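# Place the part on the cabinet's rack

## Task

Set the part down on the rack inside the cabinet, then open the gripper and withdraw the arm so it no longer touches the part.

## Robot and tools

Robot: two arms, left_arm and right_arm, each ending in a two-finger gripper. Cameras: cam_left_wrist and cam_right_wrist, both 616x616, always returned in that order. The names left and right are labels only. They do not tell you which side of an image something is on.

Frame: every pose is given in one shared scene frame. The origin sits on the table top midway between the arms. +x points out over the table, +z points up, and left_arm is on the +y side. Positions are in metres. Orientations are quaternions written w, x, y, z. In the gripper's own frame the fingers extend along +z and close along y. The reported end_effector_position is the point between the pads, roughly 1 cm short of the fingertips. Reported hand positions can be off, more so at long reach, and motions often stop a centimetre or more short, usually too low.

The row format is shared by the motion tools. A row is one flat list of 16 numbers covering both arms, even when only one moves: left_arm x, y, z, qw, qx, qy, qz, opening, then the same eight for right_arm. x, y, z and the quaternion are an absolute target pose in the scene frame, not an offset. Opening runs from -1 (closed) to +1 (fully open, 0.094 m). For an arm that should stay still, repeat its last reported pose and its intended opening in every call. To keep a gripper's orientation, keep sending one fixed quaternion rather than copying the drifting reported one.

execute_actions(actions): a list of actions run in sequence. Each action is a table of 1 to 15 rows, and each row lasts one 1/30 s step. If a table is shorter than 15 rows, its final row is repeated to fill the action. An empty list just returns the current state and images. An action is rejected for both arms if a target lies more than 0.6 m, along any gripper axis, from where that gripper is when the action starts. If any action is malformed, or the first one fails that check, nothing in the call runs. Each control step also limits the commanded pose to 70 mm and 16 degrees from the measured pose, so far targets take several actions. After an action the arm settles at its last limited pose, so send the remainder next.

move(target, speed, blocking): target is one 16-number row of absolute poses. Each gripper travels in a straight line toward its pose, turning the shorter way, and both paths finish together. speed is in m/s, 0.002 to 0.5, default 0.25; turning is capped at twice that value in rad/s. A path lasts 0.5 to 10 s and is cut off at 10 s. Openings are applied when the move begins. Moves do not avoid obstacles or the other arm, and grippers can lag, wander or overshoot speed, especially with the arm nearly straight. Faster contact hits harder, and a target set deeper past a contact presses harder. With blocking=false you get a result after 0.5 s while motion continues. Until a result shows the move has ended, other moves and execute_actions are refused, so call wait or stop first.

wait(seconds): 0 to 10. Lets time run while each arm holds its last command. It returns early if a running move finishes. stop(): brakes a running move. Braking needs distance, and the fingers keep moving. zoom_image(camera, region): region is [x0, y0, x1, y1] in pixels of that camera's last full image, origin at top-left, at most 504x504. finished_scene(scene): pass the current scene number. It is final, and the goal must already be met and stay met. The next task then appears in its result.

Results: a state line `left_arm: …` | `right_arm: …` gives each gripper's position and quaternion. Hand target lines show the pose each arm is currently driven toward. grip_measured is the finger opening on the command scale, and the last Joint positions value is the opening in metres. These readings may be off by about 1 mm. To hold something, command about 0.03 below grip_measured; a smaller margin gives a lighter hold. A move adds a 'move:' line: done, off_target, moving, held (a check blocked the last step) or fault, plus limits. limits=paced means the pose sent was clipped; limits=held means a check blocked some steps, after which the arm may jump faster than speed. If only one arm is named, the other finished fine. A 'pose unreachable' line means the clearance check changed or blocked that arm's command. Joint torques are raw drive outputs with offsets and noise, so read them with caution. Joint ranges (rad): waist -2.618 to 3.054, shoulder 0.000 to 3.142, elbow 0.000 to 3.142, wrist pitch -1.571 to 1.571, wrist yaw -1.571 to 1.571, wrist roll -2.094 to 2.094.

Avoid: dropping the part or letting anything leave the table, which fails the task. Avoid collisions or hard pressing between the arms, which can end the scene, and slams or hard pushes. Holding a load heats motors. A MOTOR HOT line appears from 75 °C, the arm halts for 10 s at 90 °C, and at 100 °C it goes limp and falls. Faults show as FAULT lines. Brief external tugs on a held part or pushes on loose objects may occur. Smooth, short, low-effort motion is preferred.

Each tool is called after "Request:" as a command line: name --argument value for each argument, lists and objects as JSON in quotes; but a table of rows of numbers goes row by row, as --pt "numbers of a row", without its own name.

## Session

Request:
execute_actions --actions '[]'

Scene clock: 0.00 s.
left_arm: end_effector_position=(+0.4877, +0.4309, +0.1504) grip_measured=+1.000 end_effector_quat_wxyz=(+0.457, -0.339, +0.712, -0.413) | right_arm: end_effector_position=(+0.1328, +0.0837, +0.3841) grip_measured=+1.000 end_effector_quat_wxyz=(+0.327, -0.184, +0.856, +0.356)
Joint positions: left_arm=[ 0.592  2.139  1.396  0.368  0.851 -0.891  0.094] | right_arm=[ 1.609  1.564  1.9   -0.958  0.421  0.902  0.094]
Joint velocities: left_arm=[-0.007 -0.017  0.012 -0.022  0.066  0.037  0.   ] | right_arm=[ 0.002  0.007 -0.007  0.051  0.022  0.051  0.   ]
Joint torques (N m, as the arm reports them, + toward a larger angle): no reading
Motor temperatures (°C, as the motors report them): left_arm=[23 31 24 28 21 22] | right_arm=[25 27 25 28 23 22]
Hand target (left_arm): +0.490, +0.432, +0.171; +0.478, -0.318, +0.709, -0.409
Hand target (right_arm): +0.134, +0.080, +0.393; +0.333, -0.180, +0.851, +0.364

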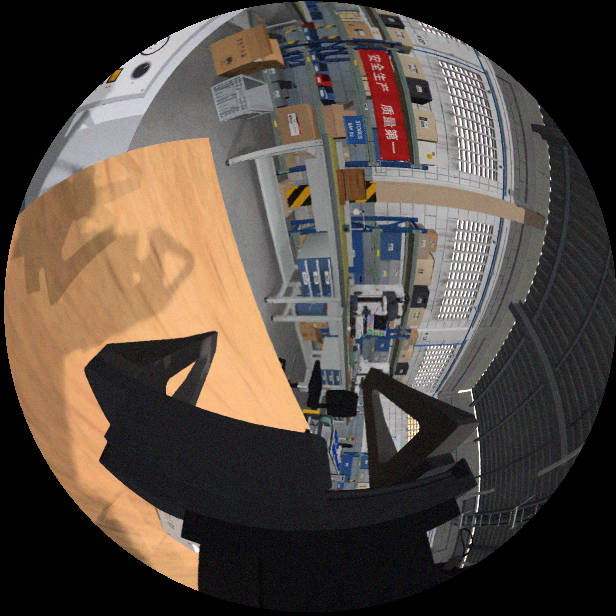

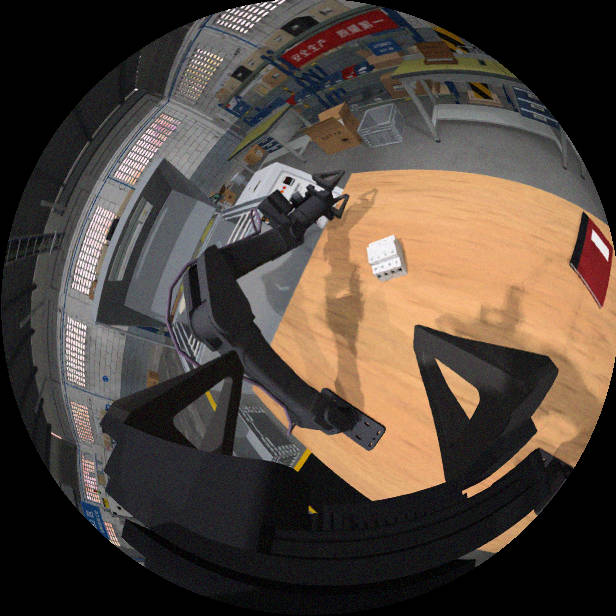

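Request:
move --target '[0.3,0.3,0.19,0,0.707,-0.707,0,1,0.3,-0.1,0.25,0.5,-0.5,0.5,0.5,1]'

Scene clock: 6.67 s.
left_arm: end_effector_position=(+0.3017, +0.2985, +0.1794) grip_measured=+1.000 end_effector_quat_wxyz=(-0.005, +0.712, -0.702, +0.012) | right_arm: end_effector_position=(+0.3015, -0.0967, +0.2544) grip_measured=+1.000 end_effector_quat_wxyz=(+0.498, -0.495, +0.501, +0.506)
Joint positions: left_arm=[ 0.2    1.908  1.908 -1.55   0.015 -1.382  0.094] | right_arm=[ 0.288  1.382  0.614  0.801 -1.35   0.046  0.094]
Joint velocities: left_arm=[-0.002  0.002 -0.002  0.007  0.11   0.051  0.   ] | right_arm=[ 0.007  0.022 -0.022  0.183 -0.007  0.066  0.   ]
Joint torques (N m, as the arm reports them, + toward a larger angle): left_arm=[-0.36 -8.87  8.06  0.23 -0.2  -0.08] | right_arm=[-0.6  -4.18  5.58  1.22 -0.1   0.03]
Motor temperatures (°C, as the motors report them): left_arm=[23 32 24 29 21 22] | right_arm=[25 27 26 29 23 22]
Hand target (left_arm): +0.302, +0.300, +0.190; -0.019, +0.712, -0.702, +0.010
Hand target (right_arm): +0.301, -0.099, +0.252; +0.497, -0.493, +0.501, +0.508
Off the commanded pose (left_arm): 0.011 m, 2 deg.
Off the commanded pose (right_arm): 0.006 m, 1 deg.
joint sent to its limit (left arm) — the command would take joint 4 (wrist pitch) past its lower limit, so that joint was sent only as far as its limit.
move: off_target (left_arm)

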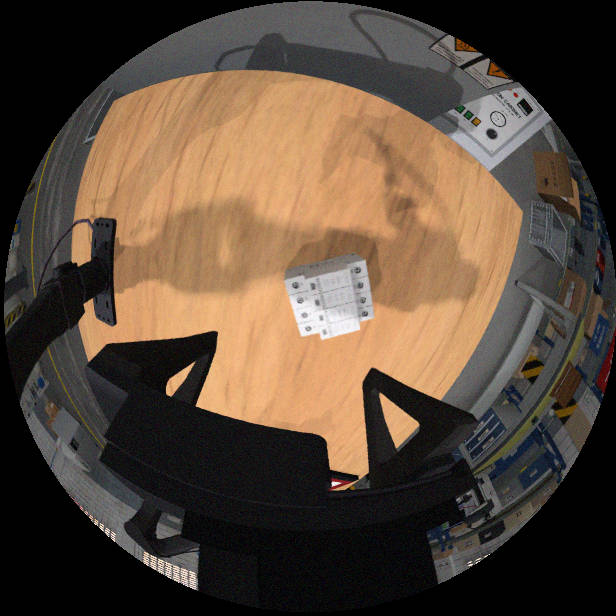

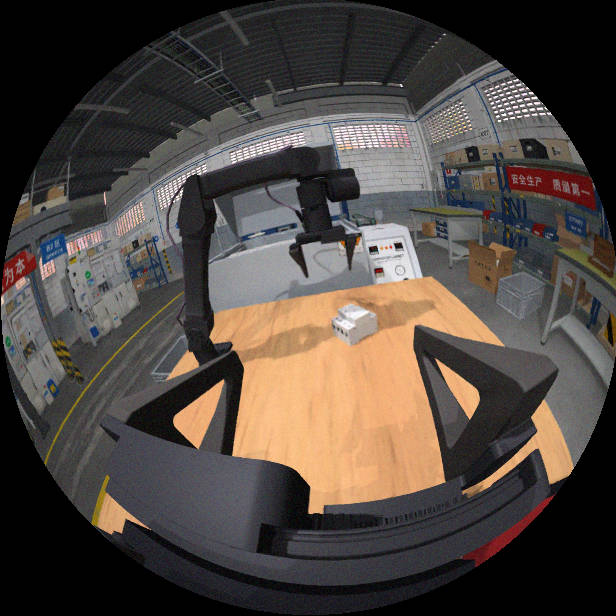

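Request:
move --target '[0.29,0.293,0.11,-0.533,0.11,-0.836,-0.07,1,0.3,-0.1,0.25,0.5,-0.5,0.5,0.5,1]' --speed 0.15

Scene clock: 29.00 s.
left_arm: end_effector_position=(+0.2880, +0.2910, +0.1057) grip_measured=+1.000 end_effector_quat_wxyz=(+0.522, -0.108, +0.843, +0.065) | right_arm: end_effector_position=(+0.3013, -0.0967, +0.2524) grip_measured=+1.000 end_effector_quat_wxyz=(+0.500, -0.501, +0.498, +0.502)
Joint positions: left_arm=[ 0.119  1.154  0.31   0.379 -0.115 -0.061  0.094] | right_arm=[ 0.288  1.384  0.614  0.787 -1.352  0.015  0.094]
Joint velocities: left_arm=[ 0.002 -0.012 -0.002 -0.007 -0.007 -0.037  0.   ] | right_arm=[-0.017  0.012 -0.017  0.037 -0.007 -0.066  0.   ]
Joint torques (N m, as the arm reports them, + toward a larger angle): left_arm=[ 0.72 -2.99  5.91  2.49  0.04  0.06] | right_arm=[-0.68 -5.38  5.59  1.03 -0.11 -0.13]
Motor temperatures (°C, as the motors report them): left_arm=[23 33 25 29 21 22] | right_arm=[25 27 26 30 23 22]
Hand target (left_arm): +0.289, +0.293, +0.110; +0.533, -0.107, +0.837, +0.066
Hand target (right_arm): +0.300, -0.100, +0.250; +0.500, -0.500, +0.500, +0.500
Off the commanded pose (left_arm): 0.005 m, 2 deg.
Off the commanded pose (right_arm): 0.004 m, 0 deg.
move: done

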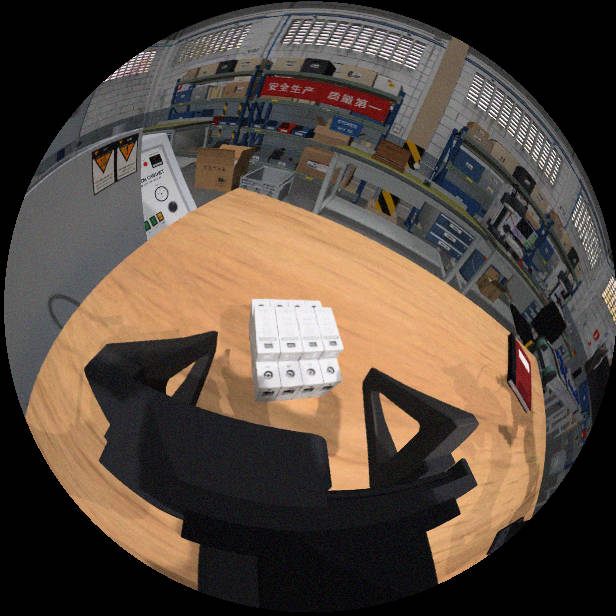

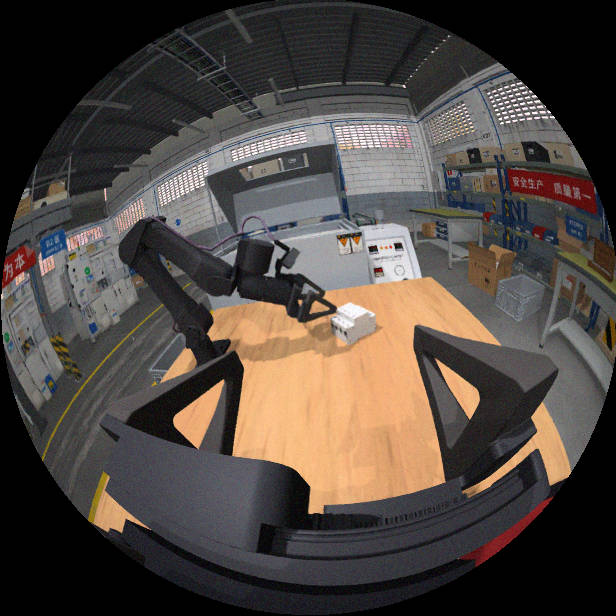

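Request:
move --target '[0.335,0.305,0.08,-0.533,0.11,-0.836,-0.07,1,0.3,-0.1,0.25,0.5,-0.5,0.5,0.5,1]' --speed 0.08

Scene clock: 35.73 s.
left_arm: end_effector_position=(+0.3175, +0.2977, +0.0590) grip_measured=+1.000 end_effector_quat_wxyz=(+0.502, -0.107, +0.856, +0.065) | right_arm: end_effector_position=(+0.3012, -0.0967, +0.2523) grip_measured=+1.000 end_effector_quat_wxyz=(+0.500, -0.500, +0.498, +0.502)
Joint positions: left_arm=[ 0.133  1.514  0.346  0.657 -0.103 -0.052  0.094] | right_arm=[ 0.288  1.384  0.614  0.786 -1.352  0.015  0.094]
Joint velocities: left_arm=[-0.007  0.002 -0.012  0.051  0.081 -0.022  0.   ] | right_arm=[-0.007 -0.012 -0.002  0.081 -0.066 -0.081  0.   ]
Joint torques (N m, as the arm reports them, + toward a larger angle): left_arm=[ 0.97 -3.97  8.52  2.5  -0.02  0.05] | right_arm=[-0.81 -5.34  5.57  1.   -0.09 -0.16]
Motor temperatures (°C, as the motors report them): left_arm=[23 32 25 30 21 22] | right_arm=[25 28 26 30 23 22]
Hand target (left_arm): +0.333, +0.305, +0.080; +0.533, -0.110, +0.836, +0.070
Hand target (right_arm): +0.300, -0.100, +0.250; +0.500, -0.500, +0.500, +0.500
Off the commanded pose (left_arm): 0.028 m, 4 deg.
Off the commanded pose (right_arm): 0.004 m, 0 deg.
move: off_target (left_arm)

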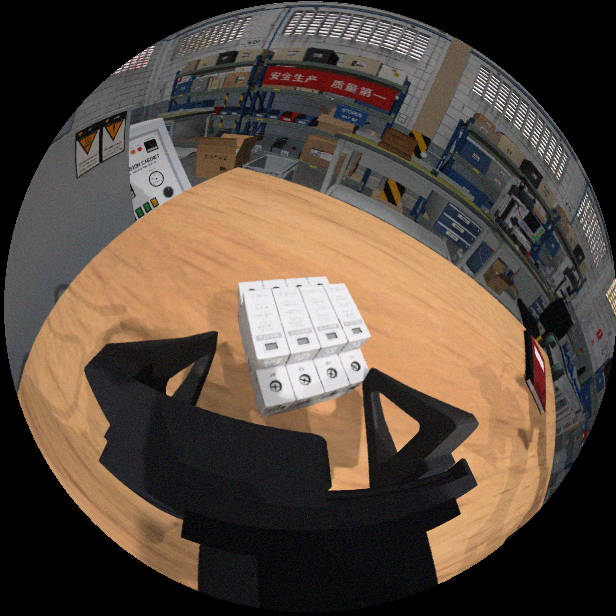

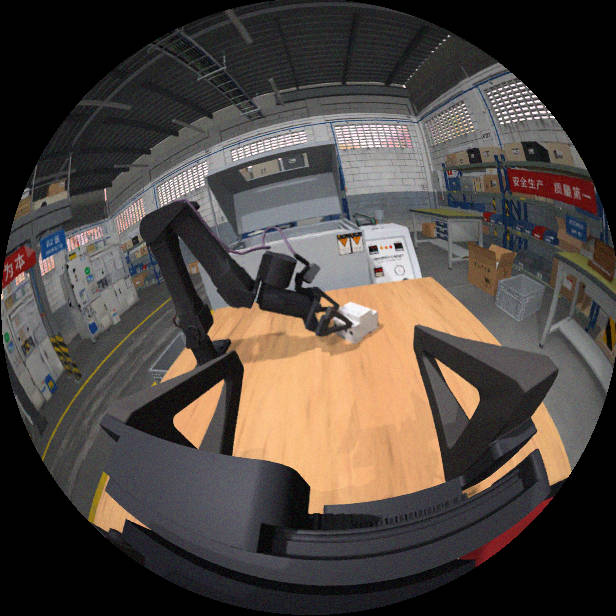

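Request:
move --target '[0.325,0.288,0.08,-0.522,0.197,-0.819,-0.126,1,0.3,-0.1,0.25,0.5,-0.5,0.5,0.5,1]' --speed 0.04

Scene clock: 44.27 s.
left_arm: end_effector_position=(+0.3146, +0.2891, +0.0682) grip_measured=+1.000 end_effector_quat_wxyz=(+0.510, -0.192, +0.829, +0.125) | right_arm: end_effector_position=(+0.3012, -0.0967, +0.2523) grip_measured=+1.000 end_effector_quat_wxyz=(+0.500, -0.501, +0.498, +0.502)
Joint positions: left_arm=[-0.057  1.515  0.366  0.624 -0.461 -0.238  0.094] | right_arm=[ 0.288  1.384  0.614  0.786 -1.352  0.015  0.094]
Joint velocities: left_arm=[-0.002  0.012 -0.002 -0.037 -0.125 -0.051  0.   ] | right_arm=[-0.002  0.012 -0.002 -0.037 -0.037 -0.139  0.   ]
Joint torques (N m, as the arm reports them, + toward a larger angle): left_arm=[-0.53 -4.    8.24  1.99 -0.3  -0.06] | right_arm=[-0.77 -5.44  5.55  1.   -0.08 -0.16]
Motor temperatures (°C, as the motors report them): left_arm=[23 32 25 31 21 22] | right_arm=[25 28 26 30 23 22]
Hand target (left_arm): +0.325, +0.288, +0.080; +0.523, -0.197, +0.819, +0.126
Hand target (right_arm): +0.300, -0.100, +0.250; +0.500, -0.500, +0.500, +0.500
Off the commanded pose (left_arm): 0.016 m, 2 deg.
Off the commanded pose (right_arm): 0.004 m, 0 deg.
move: off_target (left_arm)

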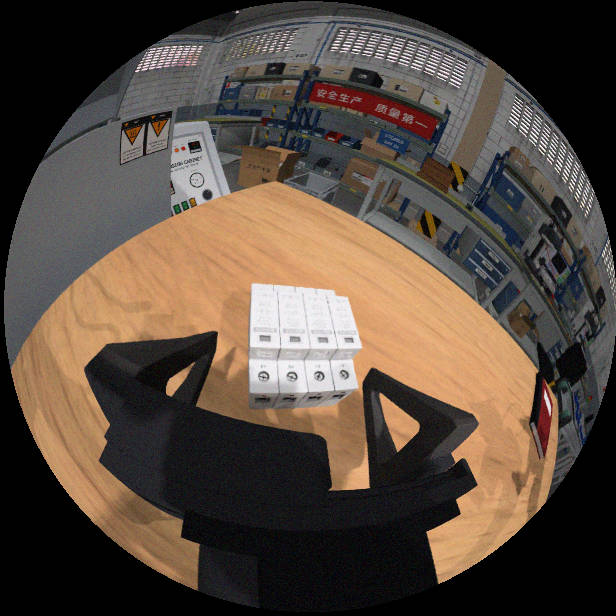

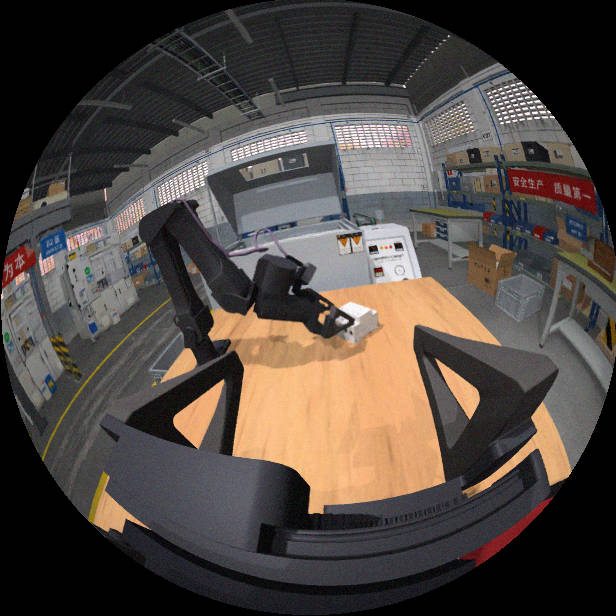

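Request:
move --target '[0.353,0.301,0.056,-0.522,0.197,-0.819,-0.126,1,0.3,-0.1,0.25,0.5,-0.5,0.5,0.5,1]' --speed 0.04

Scene clock: 51.07 s.
left_arm: end_effector_position=(+0.3374, +0.2981, +0.0406) grip_measured=+1.000 end_effector_quat_wxyz=(+0.499, -0.193, +0.835, +0.130) | right_arm: end_effector_position=(+0.3012, -0.0967, +0.2523) grip_measured=+1.000 end_effector_quat_wxyz=(+0.500, -0.501, +0.498, +0.502)
Joint positions: left_arm=[-0.019  1.727  0.435  0.748 -0.435 -0.221  0.094] | right_arm=[ 0.288  1.384  0.614  0.786 -1.352  0.015  0.094]
Joint velocities: left_arm=[-0.012  0.002  0.012  0.037  0.007  0.022  0.   ] | right_arm=[-0.017 -0.012 -0.012  0.037  0.022 -0.007  0.   ]
Joint torques (N m, as the arm reports them, + toward a larger angle): left_arm=[ 0.73 -5.12  7.53  2.32 -0.06  0.05] | right_arm=[-0.88 -5.4   5.53  1.   -0.04 -0.11]
Motor temperatures (°C, as the motors report them): left_arm=[23 32 25 31 21 22] | right_arm=[25 28 26 30 23 22]
Hand target (left_arm): +0.352, +0.301, +0.056; +0.523, -0.197, +0.820, +0.126
Hand target (right_arm): +0.300, -0.100, +0.250; +0.500, -0.500, +0.500, +0.500
Off the commanded pose (left_arm): 0.022 m, 3 deg.
Off the commanded pose (right_arm): 0.004 m, 0 deg.
move: off_target (left_arm)

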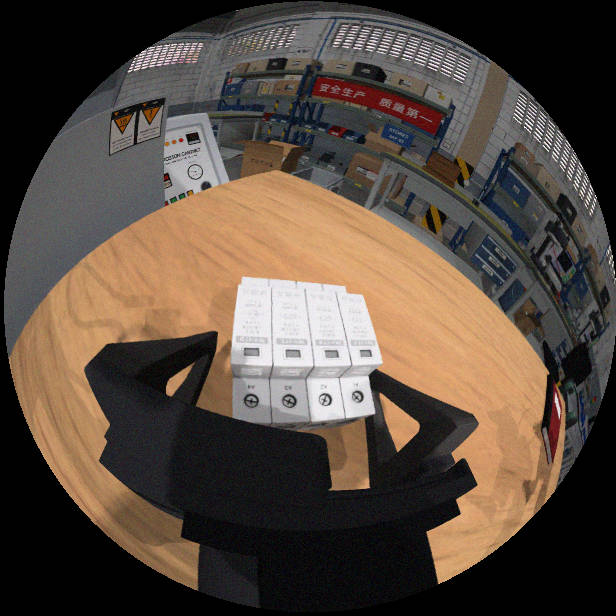

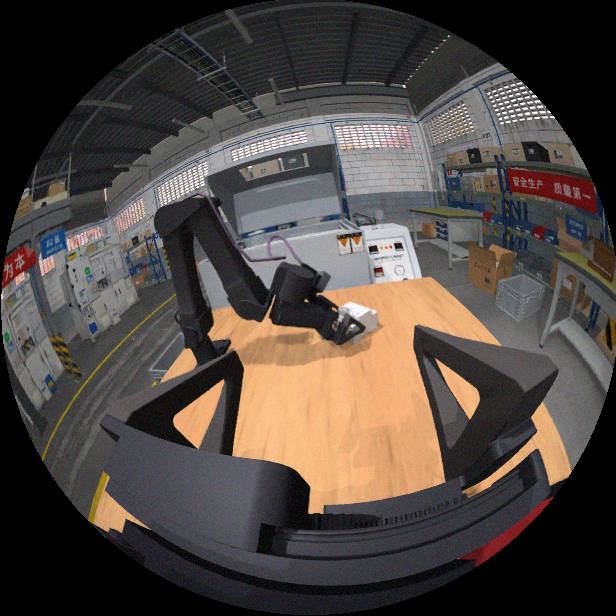

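Similar to the scene 1 view. Close, slightly further in.

Request:
move --target '[0.358,0.30,0.058,-0.522,0.197,-0.819,-0.126,1,0.3,-0.1,0.25,0.5,-0.5,0.5,0.5,1]' --speed 0.03

Request:
move --target '[0.358,0.30,0.058,-0.522,0.197,-0.819,-0.126,0.47,0.3,-0.1,0.25,0.5,-0.5,0.5,0.5,1]' --speed 0.03

Request:
move --target '[0.2,0.55,0.37,-0.4,0.583,-0.583,-0.4,0.47,0.3,-0.1,0.25,0.5,-0.5,0.5,0.5,1]' --speed 0.15

Scene clock: 56.60 s.
left_arm: end_effector_position=(+0.3455, +0.2979, +0.0460) grip_measured=+1.000 end_effector_quat_wxyz=(+0.506, -0.194, +0.831, +0.128) | right_arm: end_effector_position=(+0.3012, -0.0967, +0.2523) grip_measured=+1.000 end_effector_quat_wxyz=(+0.500, -0.501, +0.498, +0.502)
Joint positions: left_arm=[-0.019  1.735  0.461  0.749 -0.435 -0.221  0.094] | right_arm=[ 0.288  1.384  0.614  0.786 -1.352  0.015  0.094]
Joint velocities: left_arm=[-0.007  0.002 -0.007  0.022 -0.022  0.007  0.   ] | right_arm=[-0.027 -0.012 -0.002  0.007  0.022  0.022  0.   ]
Joint torques (N m, as the arm reports them, + toward a larger angle): left_arm=[ 0.48 -5.47  7.51  2.14 -0.11  0.04] | right_arm=[-0.78 -5.23  5.38  0.98 -0.06 -0.13]
Motor temperatures (°C, as the motors report them): left_arm=[23 32 25 32 21 22] | right_arm=[25 28 26 30 23 22]
Hand target (left_arm): +0.357, +0.300, +0.058; +0.523, -0.197, +0.820, +0.126
Hand target (right_arm): +0.300, -0.100, +0.250; +0.500, -0.500, +0.500, +0.500
Off the commanded pose (left_arm): 0.018 m, 2 deg.
Off the commanded pose (right_arm): 0.004 m, 0 deg.
move: off_target (left_arm)

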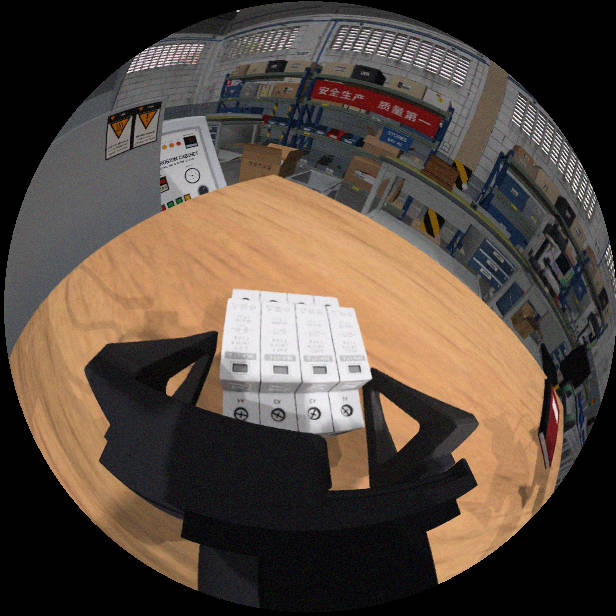

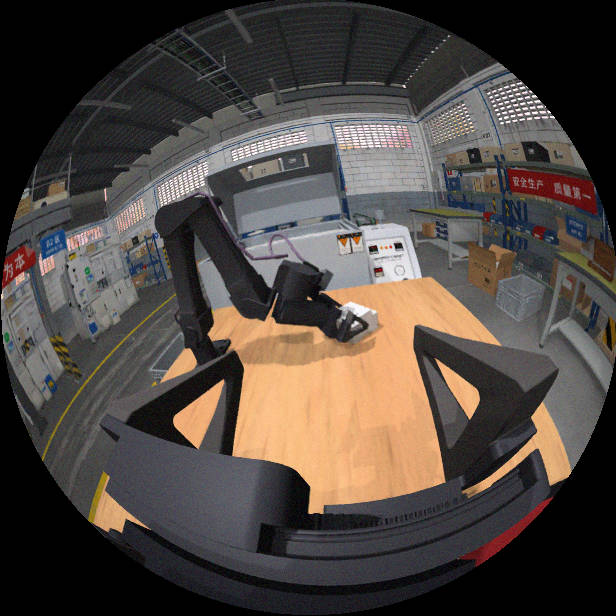

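Scene clock: 57.50 s.
left_arm: end_effector_position=(+0.3452, +0.2980, +0.0452) grip_measured=+0.524 end_effector_quat_wxyz=(+0.505, -0.195, +0.831, +0.126) | right_arm: end_effector_position=(+0.3012, -0.0967, +0.2523) grip_measured=+1.000 end_effector_quat_wxyz=(+0.500, -0.501, +0.498, +0.502)
Joint positions: left_arm=[-0.018  1.736  0.461  0.746 -0.432 -0.225  0.072] | right_arm=[ 0.288  1.384  0.614  0.786 -1.352  0.015  0.094]
Joint velocities: left_arm=[ 0.002  0.007  0.002 -0.037 -0.081  0.022  0.   ] | right_arm=[ 0.007 -0.002 -0.002 -0.066 -0.081 -0.007  0.   ]
Joint torques (N m, as the arm reports them, + toward a larger angle): left_arm=[ 0.39 -5.4   7.53  2.17 -0.15  0.07] | right_arm=[-0.78 -5.47  5.6   0.99 -0.07 -0.17]
Motor temperatures (°C, as the motors report them): left_arm=[23 32 25 32 21 22] | right_arm=[25 28 26 30 23 22]
Hand target (left_arm): +0.357, +0.300, +0.058; +0.523, -0.197, +0.820, +0.126
Hand target (right_arm): +0.300, -0.100, +0.250; +0.500, -0.500, +0.500, +0.500
Off the commanded pose (left_arm): 0.018 m, 2 deg.
Off the commanded pose (right_arm): 0.004 m, 0 deg.
move: off_target (left_arm)

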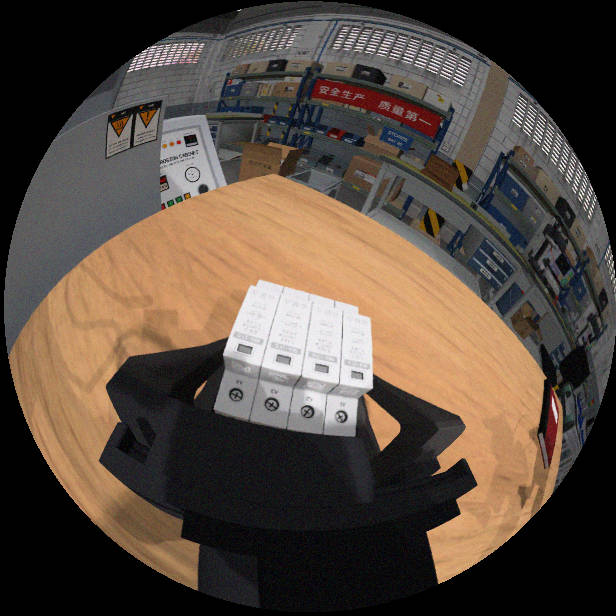

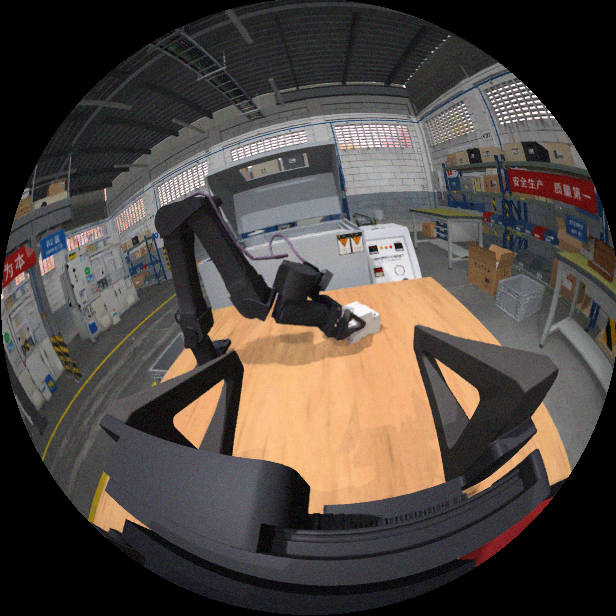

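Scene clock: 61.87 s.
left_arm: end_effector_position=(+0.2067, +0.5413, +0.3243) grip_measured=+0.525 end_effector_quat_wxyz=(+0.354, -0.568, +0.636, +0.384) | right_arm: end_effector_position=(+0.3012, -0.0967, +0.2523) grip_measured=+1.000 end_effector_quat_wxyz=(+0.500, -0.501, +0.498, +0.502)
Joint positions: left_arm=[ 0.542  1.51   1.559 -0.814 -0.853 -0.528  0.072] | right_arm=[ 0.288  1.384  0.614  0.786 -1.352  0.015  0.094]
Joint velocities: left_arm=[-0.002  0.002  0.007 -0.022 -0.095 -0.081  0.   ] | right_arm=[-0.002 -0.007 -0.002  0.037  0.037  0.037  0.   ]
Joint torques (N m, as the arm reports them, + toward a larger angle): left_arm=[ 0.51 -7.13 11.66  2.31 -0.93 -0.05] | right_arm=[-0.77 -5.39  5.54  1.03 -0.05 -0.16]
Motor temperatures (°C, as the motors report them): left_arm=[23 32 26 32 21 22] | right_arm=[25 28 26 30 23 22]
Hand target (left_arm): +0.199, +0.548, +0.368; +0.403, -0.585, +0.581, +0.398
Hand target (right_arm): +0.300, -0.100, +0.250; +0.500, -0.500, +0.500, +0.500
Off the commanded pose (left_arm): 0.047 m, 8 deg.
Off the commanded pose (right_arm): 0.004 m, 0 deg.
move: off_target (left_arm)

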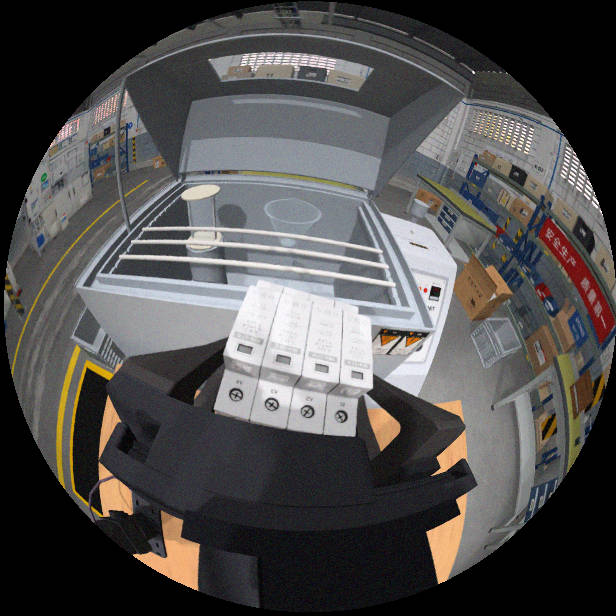

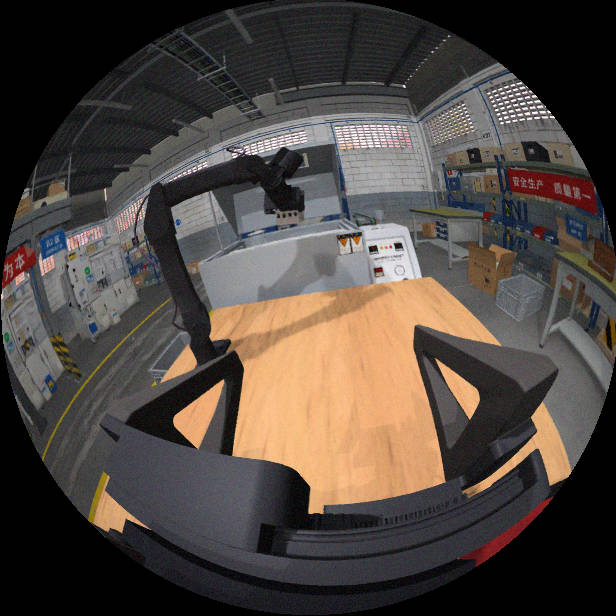

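Request:
move --target '[0.16,0.80,0.35,-0.406,0.579,-0.579,-0.406,0.47,0.3,-0.1,0.25,0.5,-0.5,0.5,0.5,1]' --speed 0.1

Scene clock: 68.30 s.
left_arm: end_effector_position=(+0.1575, +0.7860, +0.2776) grip_measured=+0.525 end_effector_quat_wxyz=(-0.334, +0.592, -0.632, -0.372) | right_arm: end_effector_position=(+0.3012, -0.0967, +0.2523) grip_measured=+1.000 end_effector_quat_wxyz=(+0.500, -0.501, +0.498, +0.502)
Joint positions: left_arm=[ 1.087  2.087  2.074 -0.569 -0.43  -0.181  0.072] | right_arm=[ 0.288  1.384  0.614  0.786 -1.352  0.015  0.094]
Joint velocities: left_arm=[-0.002 -0.007  0.027 -0.007 -0.007 -0.037 -0.001] | right_arm=[ 0.002 -0.012  0.017 -0.095 -0.007 -0.007  0.   ]
Joint torques (N m, as the arm reports them, + toward a larger angle): left_arm=[  0.32 -13.37  12.63   3.03  -0.29   0.04] | right_arm=[-0.7  -5.38  5.46  1.02 -0.05 -0.13]
Motor temperatures (°C, as the motors report them): left_arm=[23 33 26 33 22 22] | right_arm=[25 28 26 30 23 22]
Hand target (left_arm): +0.155, +0.791, +0.349; -0.407, +0.579, -0.579, -0.405
Hand target (right_arm): +0.300, -0.100, +0.250; +0.500, -0.500, +0.500, +0.500
Off the commanded pose (left_arm): 0.074 m, 11 deg.
Off the commanded pose (right_arm): 0.004 m, 0 deg.
move: off_target (left_arm)

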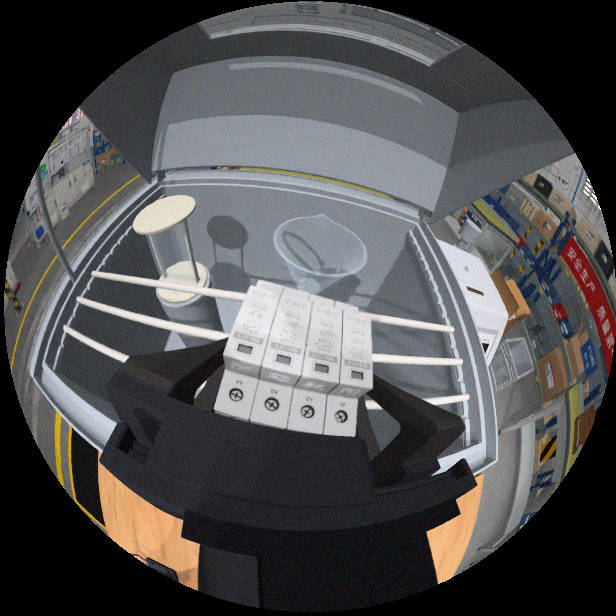

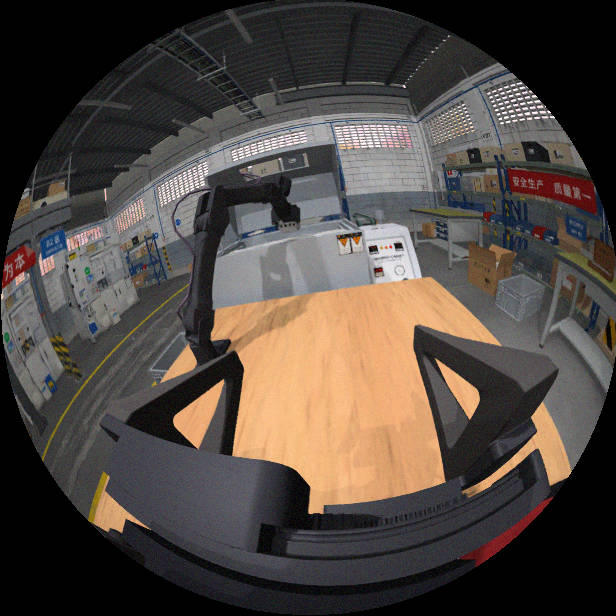

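Request:
move --target '[0.16,0.812,0.31,-0.406,0.579,-0.579,-0.406,0.47,0.3,-0.1,0.25,0.5,-0.5,0.5,0.5,1]' --speed 0.03

Request:
move --target '[0.16,0.815,0.28,-0.4,0.583,-0.583,-0.4,0.47,0.3,-0.1,0.25,0.5,-0.5,0.5,0.5,1]' --speed 0.02

Scene clock: 76.37 s.
left_arm: end_effector_position=(+0.1619, +0.7958, +0.2493) grip_measured=+0.525 end_effector_quat_wxyz=(-0.338, +0.591, -0.632, -0.370) | right_arm: end_effector_position=(+0.3012, -0.0967, +0.2523) grip_measured=+1.000 end_effector_quat_wxyz=(+0.500, -0.501, +0.498, +0.502)
Joint positions: left_arm=[ 1.091  2.109  1.991 -0.458 -0.419 -0.179  0.072] | right_arm=[ 0.288  1.384  0.614  0.786 -1.352  0.015  0.094]
Joint velocities: left_arm=[-0.002 -0.017  0.002 -0.037 -0.037 -0.007 -0.001] | right_arm=[ 0.002 -0.017 -0.007 -0.066 -0.007  0.007  0.   ]
Joint torques (N m, as the arm reports them, + toward a larger angle): left_arm=[  0.73 -13.94   9.31   3.34  -0.31   0.05] | right_arm=[-0.85 -5.39  5.7   1.   -0.1  -0.16]
Motor temperatures (°C, as the motors report them): left_arm=[23 35 26 34 22 22] | right_arm=[25 28 26 30 23 22]
Hand target (left_arm): +0.157, +0.805, +0.310; -0.404, +0.580, -0.580, -0.405
Hand target (right_arm): +0.300, -0.100, +0.250; +0.500, -0.500, +0.500, +0.500
Off the commanded pose (left_arm): 0.063 m, 11 deg.
Off the commanded pose (right_arm): 0.004 m, 0 deg.
move: off_target (left_arm)

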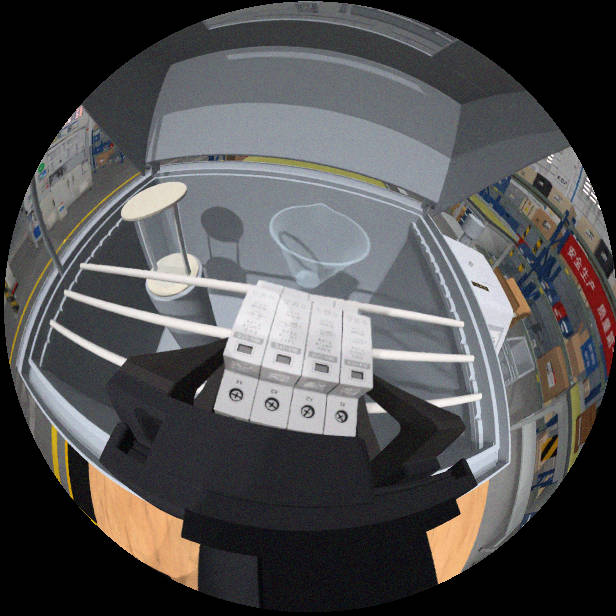

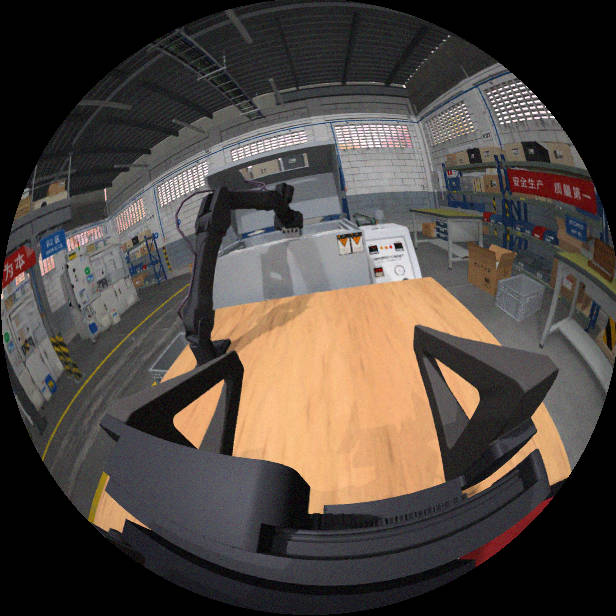

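Scene clock: 80.83 s.
left_arm: end_effector_position=(+0.1652, +0.8033, +0.2374) grip_measured=+0.525 end_effector_quat_wxyz=(-0.353, +0.590, -0.622, -0.373) | right_arm: end_effector_position=(+0.3012, -0.0967, +0.2523) grip_measured=+1.000 end_effector_quat_wxyz=(+0.500, -0.501, +0.498, +0.502)
Joint positions: left_arm=[ 1.092  2.119  1.935 -0.358 -0.415 -0.185  0.072] | right_arm=[ 0.288  1.384  0.614  0.786 -1.352  0.015  0.094]
Joint velocities: left_arm=[ 0.002 -0.002  0.007  0.007 -0.007 -0.037 -0.001] | right_arm=[ 0.022  0.002 -0.017 -0.022 -0.066 -0.051  0.   ]
Joint torques (N m, as the arm reports them, + toward a larger angle): left_arm=[  0.86 -13.3    8.24   3.07  -0.26   0.05] | right_arm=[-0.78 -5.29  5.53  1.   -0.07 -0.12]
Motor temperatures (°C, as the motors report them): left_arm=[23 36 26 35 22 22] | right_arm=[25 28 26 30 23 22]
Hand target (left_arm): +0.159, +0.811, +0.280; -0.399, +0.583, -0.584, -0.399
Hand target (right_arm): +0.300, -0.100, +0.250; +0.500, -0.500, +0.500, +0.500
Off the commanded pose (left_arm): 0.044 m, 8 deg.
Off the commanded pose (right_arm): 0.004 m, 0 deg.
move: off_target (left_arm)

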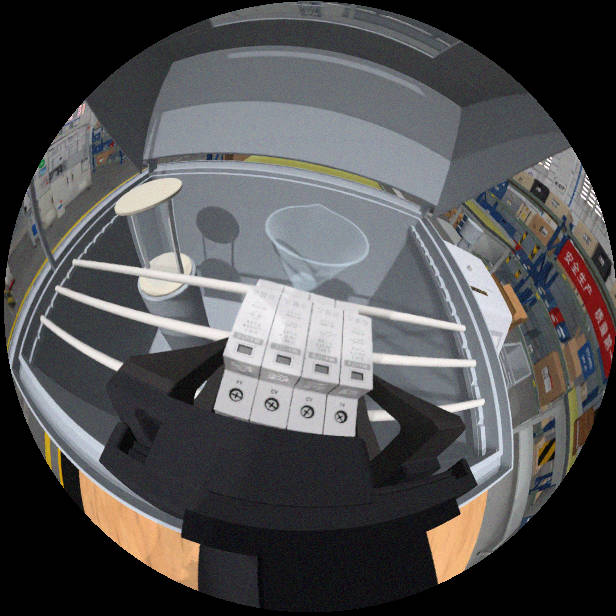

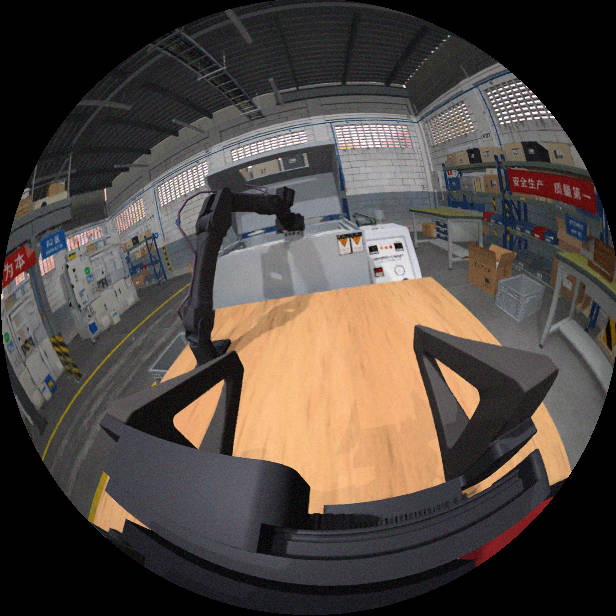

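Same contact height as before. Release and retreat.

Request:
move --target '[0.16,0.815,0.285,-0.4,0.583,-0.583,-0.4,0.8,0.3,-0.1,0.25,0.5,-0.5,0.5,0.5,1]' --speed 0.02

Request:
move --target '[0.16,0.74,0.36,-0.4,0.583,-0.583,-0.4,1,0.3,-0.1,0.25,0.5,-0.5,0.5,0.5,1]' --speed 0.06

Request:
move --target '[0.2,0.5,0.33,-0.27,0.653,-0.653,-0.27,1,0.3,-0.1,0.25,0.5,-0.5,0.5,0.5,1]' --speed 0.2

Scene clock: 89.47 s.
left_arm: end_effector_position=(+0.1680, +0.8087, +0.2428) grip_measured=+0.799 end_effector_quat_wxyz=(-0.369, +0.587, -0.613, -0.379) | right_arm: end_effector_position=(+0.3012, -0.0967, +0.2523) grip_measured=+1.000 end_effector_quat_wxyz=(+0.500, -0.501, +0.498, +0.502)
Joint positions: left_arm=[ 1.092  2.126  1.935 -0.312 -0.415 -0.183  0.084] | right_arm=[ 0.288  1.384  0.614  0.786 -1.352  0.015  0.094]
Joint velocities: left_arm=[-0.002 -0.017 -0.012 -0.051  0.022 -0.007 -0.001] | right_arm=[-0.002 -0.007 -0.002  0.007 -0.051  0.066  0.   ]
Joint torques (N m, as the arm reports them, + toward a larger angle): left_arm=[  0.9  -13.24  10.39   2.35  -0.25   0.05] | right_arm=[-0.88 -5.33  5.58  1.01 -0.11 -0.13]
Motor temperatures (°C, as the motors report them): left_arm=[23 37 26 35 21 22] | right_arm=[25 28 26 30 23 22]
Hand target (left_arm): +0.159, +0.813, +0.285; -0.400, +0.583, -0.583, -0.400
Hand target (right_arm): +0.300, -0.100, +0.250; +0.500, -0.500, +0.500, +0.500
Off the commanded pose (left_arm): 0.043 m, 6 deg.
Off the commanded pose (right_arm): 0.004 m, 0 deg.
move: off_target (left_arm)

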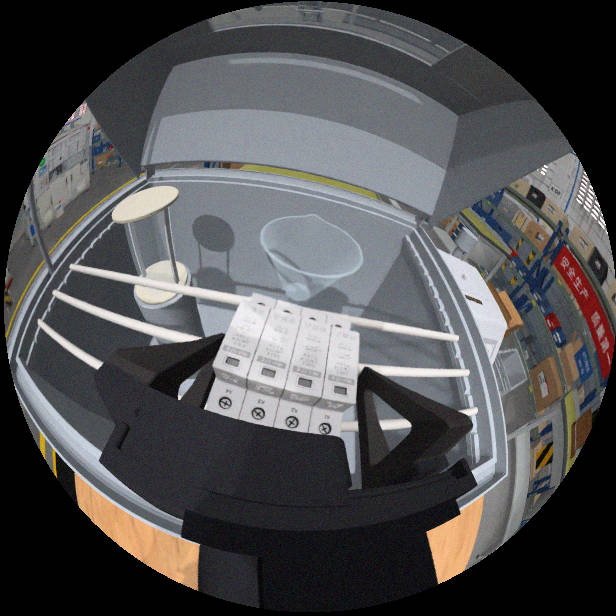

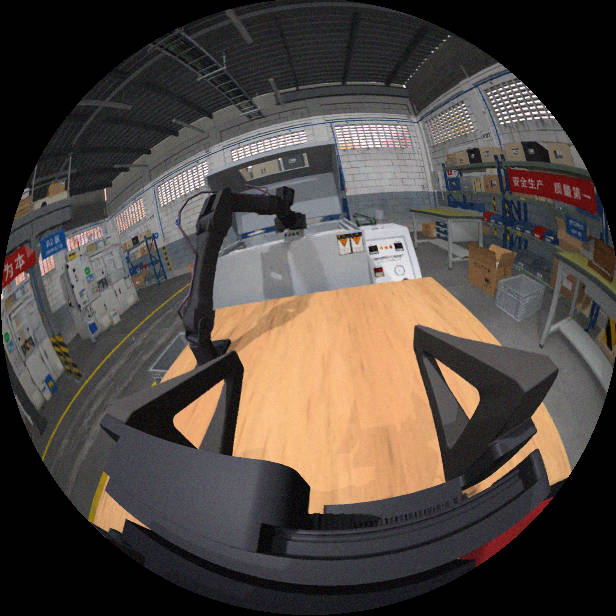

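Scene clock: 92.07 s.
left_arm: end_effector_position=(+0.1616, +0.7466, +0.3245) grip_measured=+1.000 end_effector_quat_wxyz=(-0.374, +0.586, -0.605, -0.389) | right_arm: end_effector_position=(+0.3012, -0.0967, +0.2523) grip_measured=+1.000 end_effector_quat_wxyz=(+0.500, -0.501, +0.498, +0.502)
Joint positions: left_arm=[ 1.031  1.914  1.935 -0.514 -0.486 -0.21   0.094] | right_arm=[ 0.288  1.384  0.614  0.786 -1.352  0.015  0.094]
Joint velocities: left_arm=[-0.007 -0.002 -0.022 -0.066 -0.081 -0.007  0.   ] | right_arm=[-0.007 -0.012 -0.007  0.037 -0.022  0.051  0.   ]
Joint torques (N m, as the arm reports them, + toward a larger angle): left_arm=[ -0.5  -11.57  10.5    2.03  -0.29  -0.07] | right_arm=[-0.68 -5.4   5.49  1.02 -0.1  -0.15]
Motor temperatures (°C, as the motors report them): left_arm=[23 37 26 35 21 22] | right_arm=[25 28 26 30 23 22]
Hand target (left_arm): +0.160, +0.740, +0.360; -0.401, +0.583, -0.583, -0.400
Hand target (right_arm): +0.300, -0.100, +0.250; +0.500, -0.500, +0.500, +0.500
Off the commanded pose (left_arm): 0.036 m, 4 deg.
Off the commanded pose (right_arm): 0.004 m, 0 deg.
move: off_target (left_arm)

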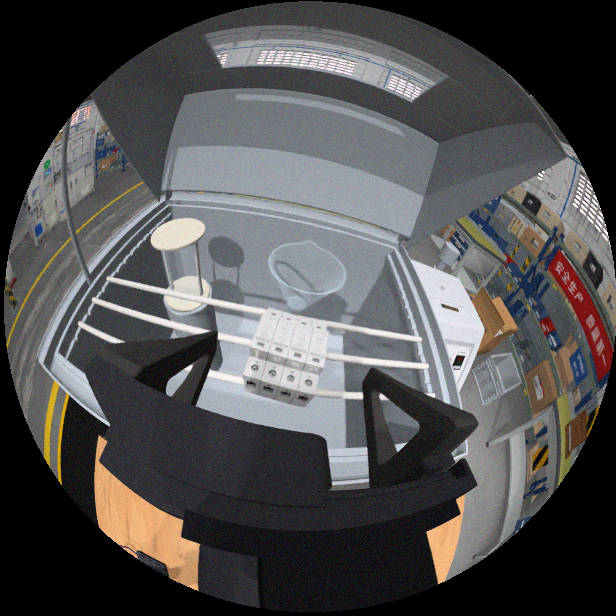

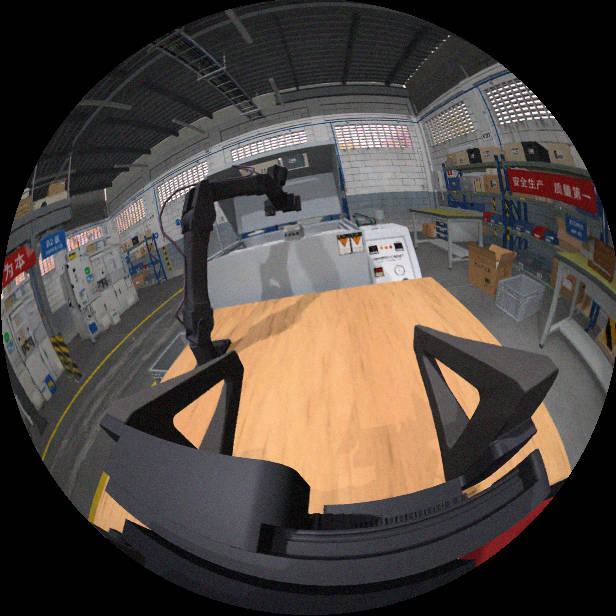

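Scene clock: 94.07 s.
left_arm: end_effector_position=(+0.2026, +0.4970, +0.3176) grip_measured=+1.000 end_effector_quat_wxyz=(-0.254, +0.653, -0.663, -0.263) | right_arm: end_effector_position=(+0.3012, -0.0967, +0.2523) grip_measured=+1.000 end_effector_quat_wxyz=(+0.500, -0.501, +0.498, +0.502)
Joint positions: left_arm=[ 0.523  1.675  1.981 -1.446 -0.633 -0.887  0.094] | right_arm=[ 0.288  1.384  0.614  0.786 -1.352  0.015  0.094]
Joint velocities: left_arm=[-0.002 -0.012 -0.012 -0.081 -0.022 -0.022  0.   ] | right_arm=[ 0.027 -0.002 -0.002  0.051 -0.066 -0.022  0.   ]
Joint torques (N m, as the arm reports them, + toward a larger angle): left_arm=[-0.15 -5.88  8.88  1.06 -0.57 -0.07] | right_arm=[-0.64 -5.43  5.42  1.03 -0.06 -0.16]
Motor temperatures (°C, as the motors report them): left_arm=[23 37 26 34 21 22] | right_arm=[25 28 26 30 23 22]
Hand target (left_arm): +0.201, +0.499, +0.330; -0.268, +0.655, -0.652, -0.271
Hand target (right_arm): +0.300, -0.100, +0.250; +0.500, -0.500, +0.500, +0.500
Off the commanded pose (left_arm): 0.013 m, 2 deg.
Off the commanded pose (right_arm): 0.004 m, 0 deg.
move: off_target (left_arm)

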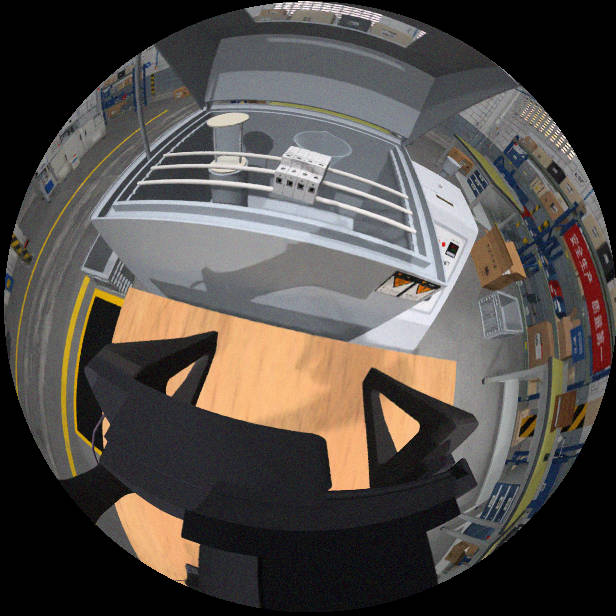

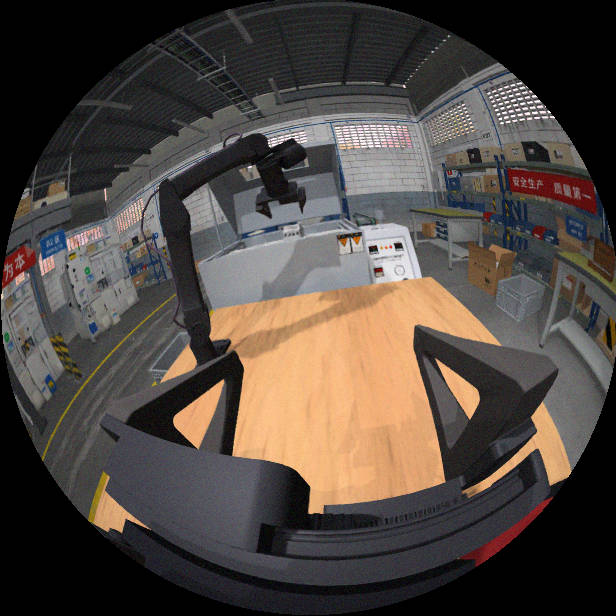

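Request:
finished_scene --scene 2

The scene is finished: the task was done.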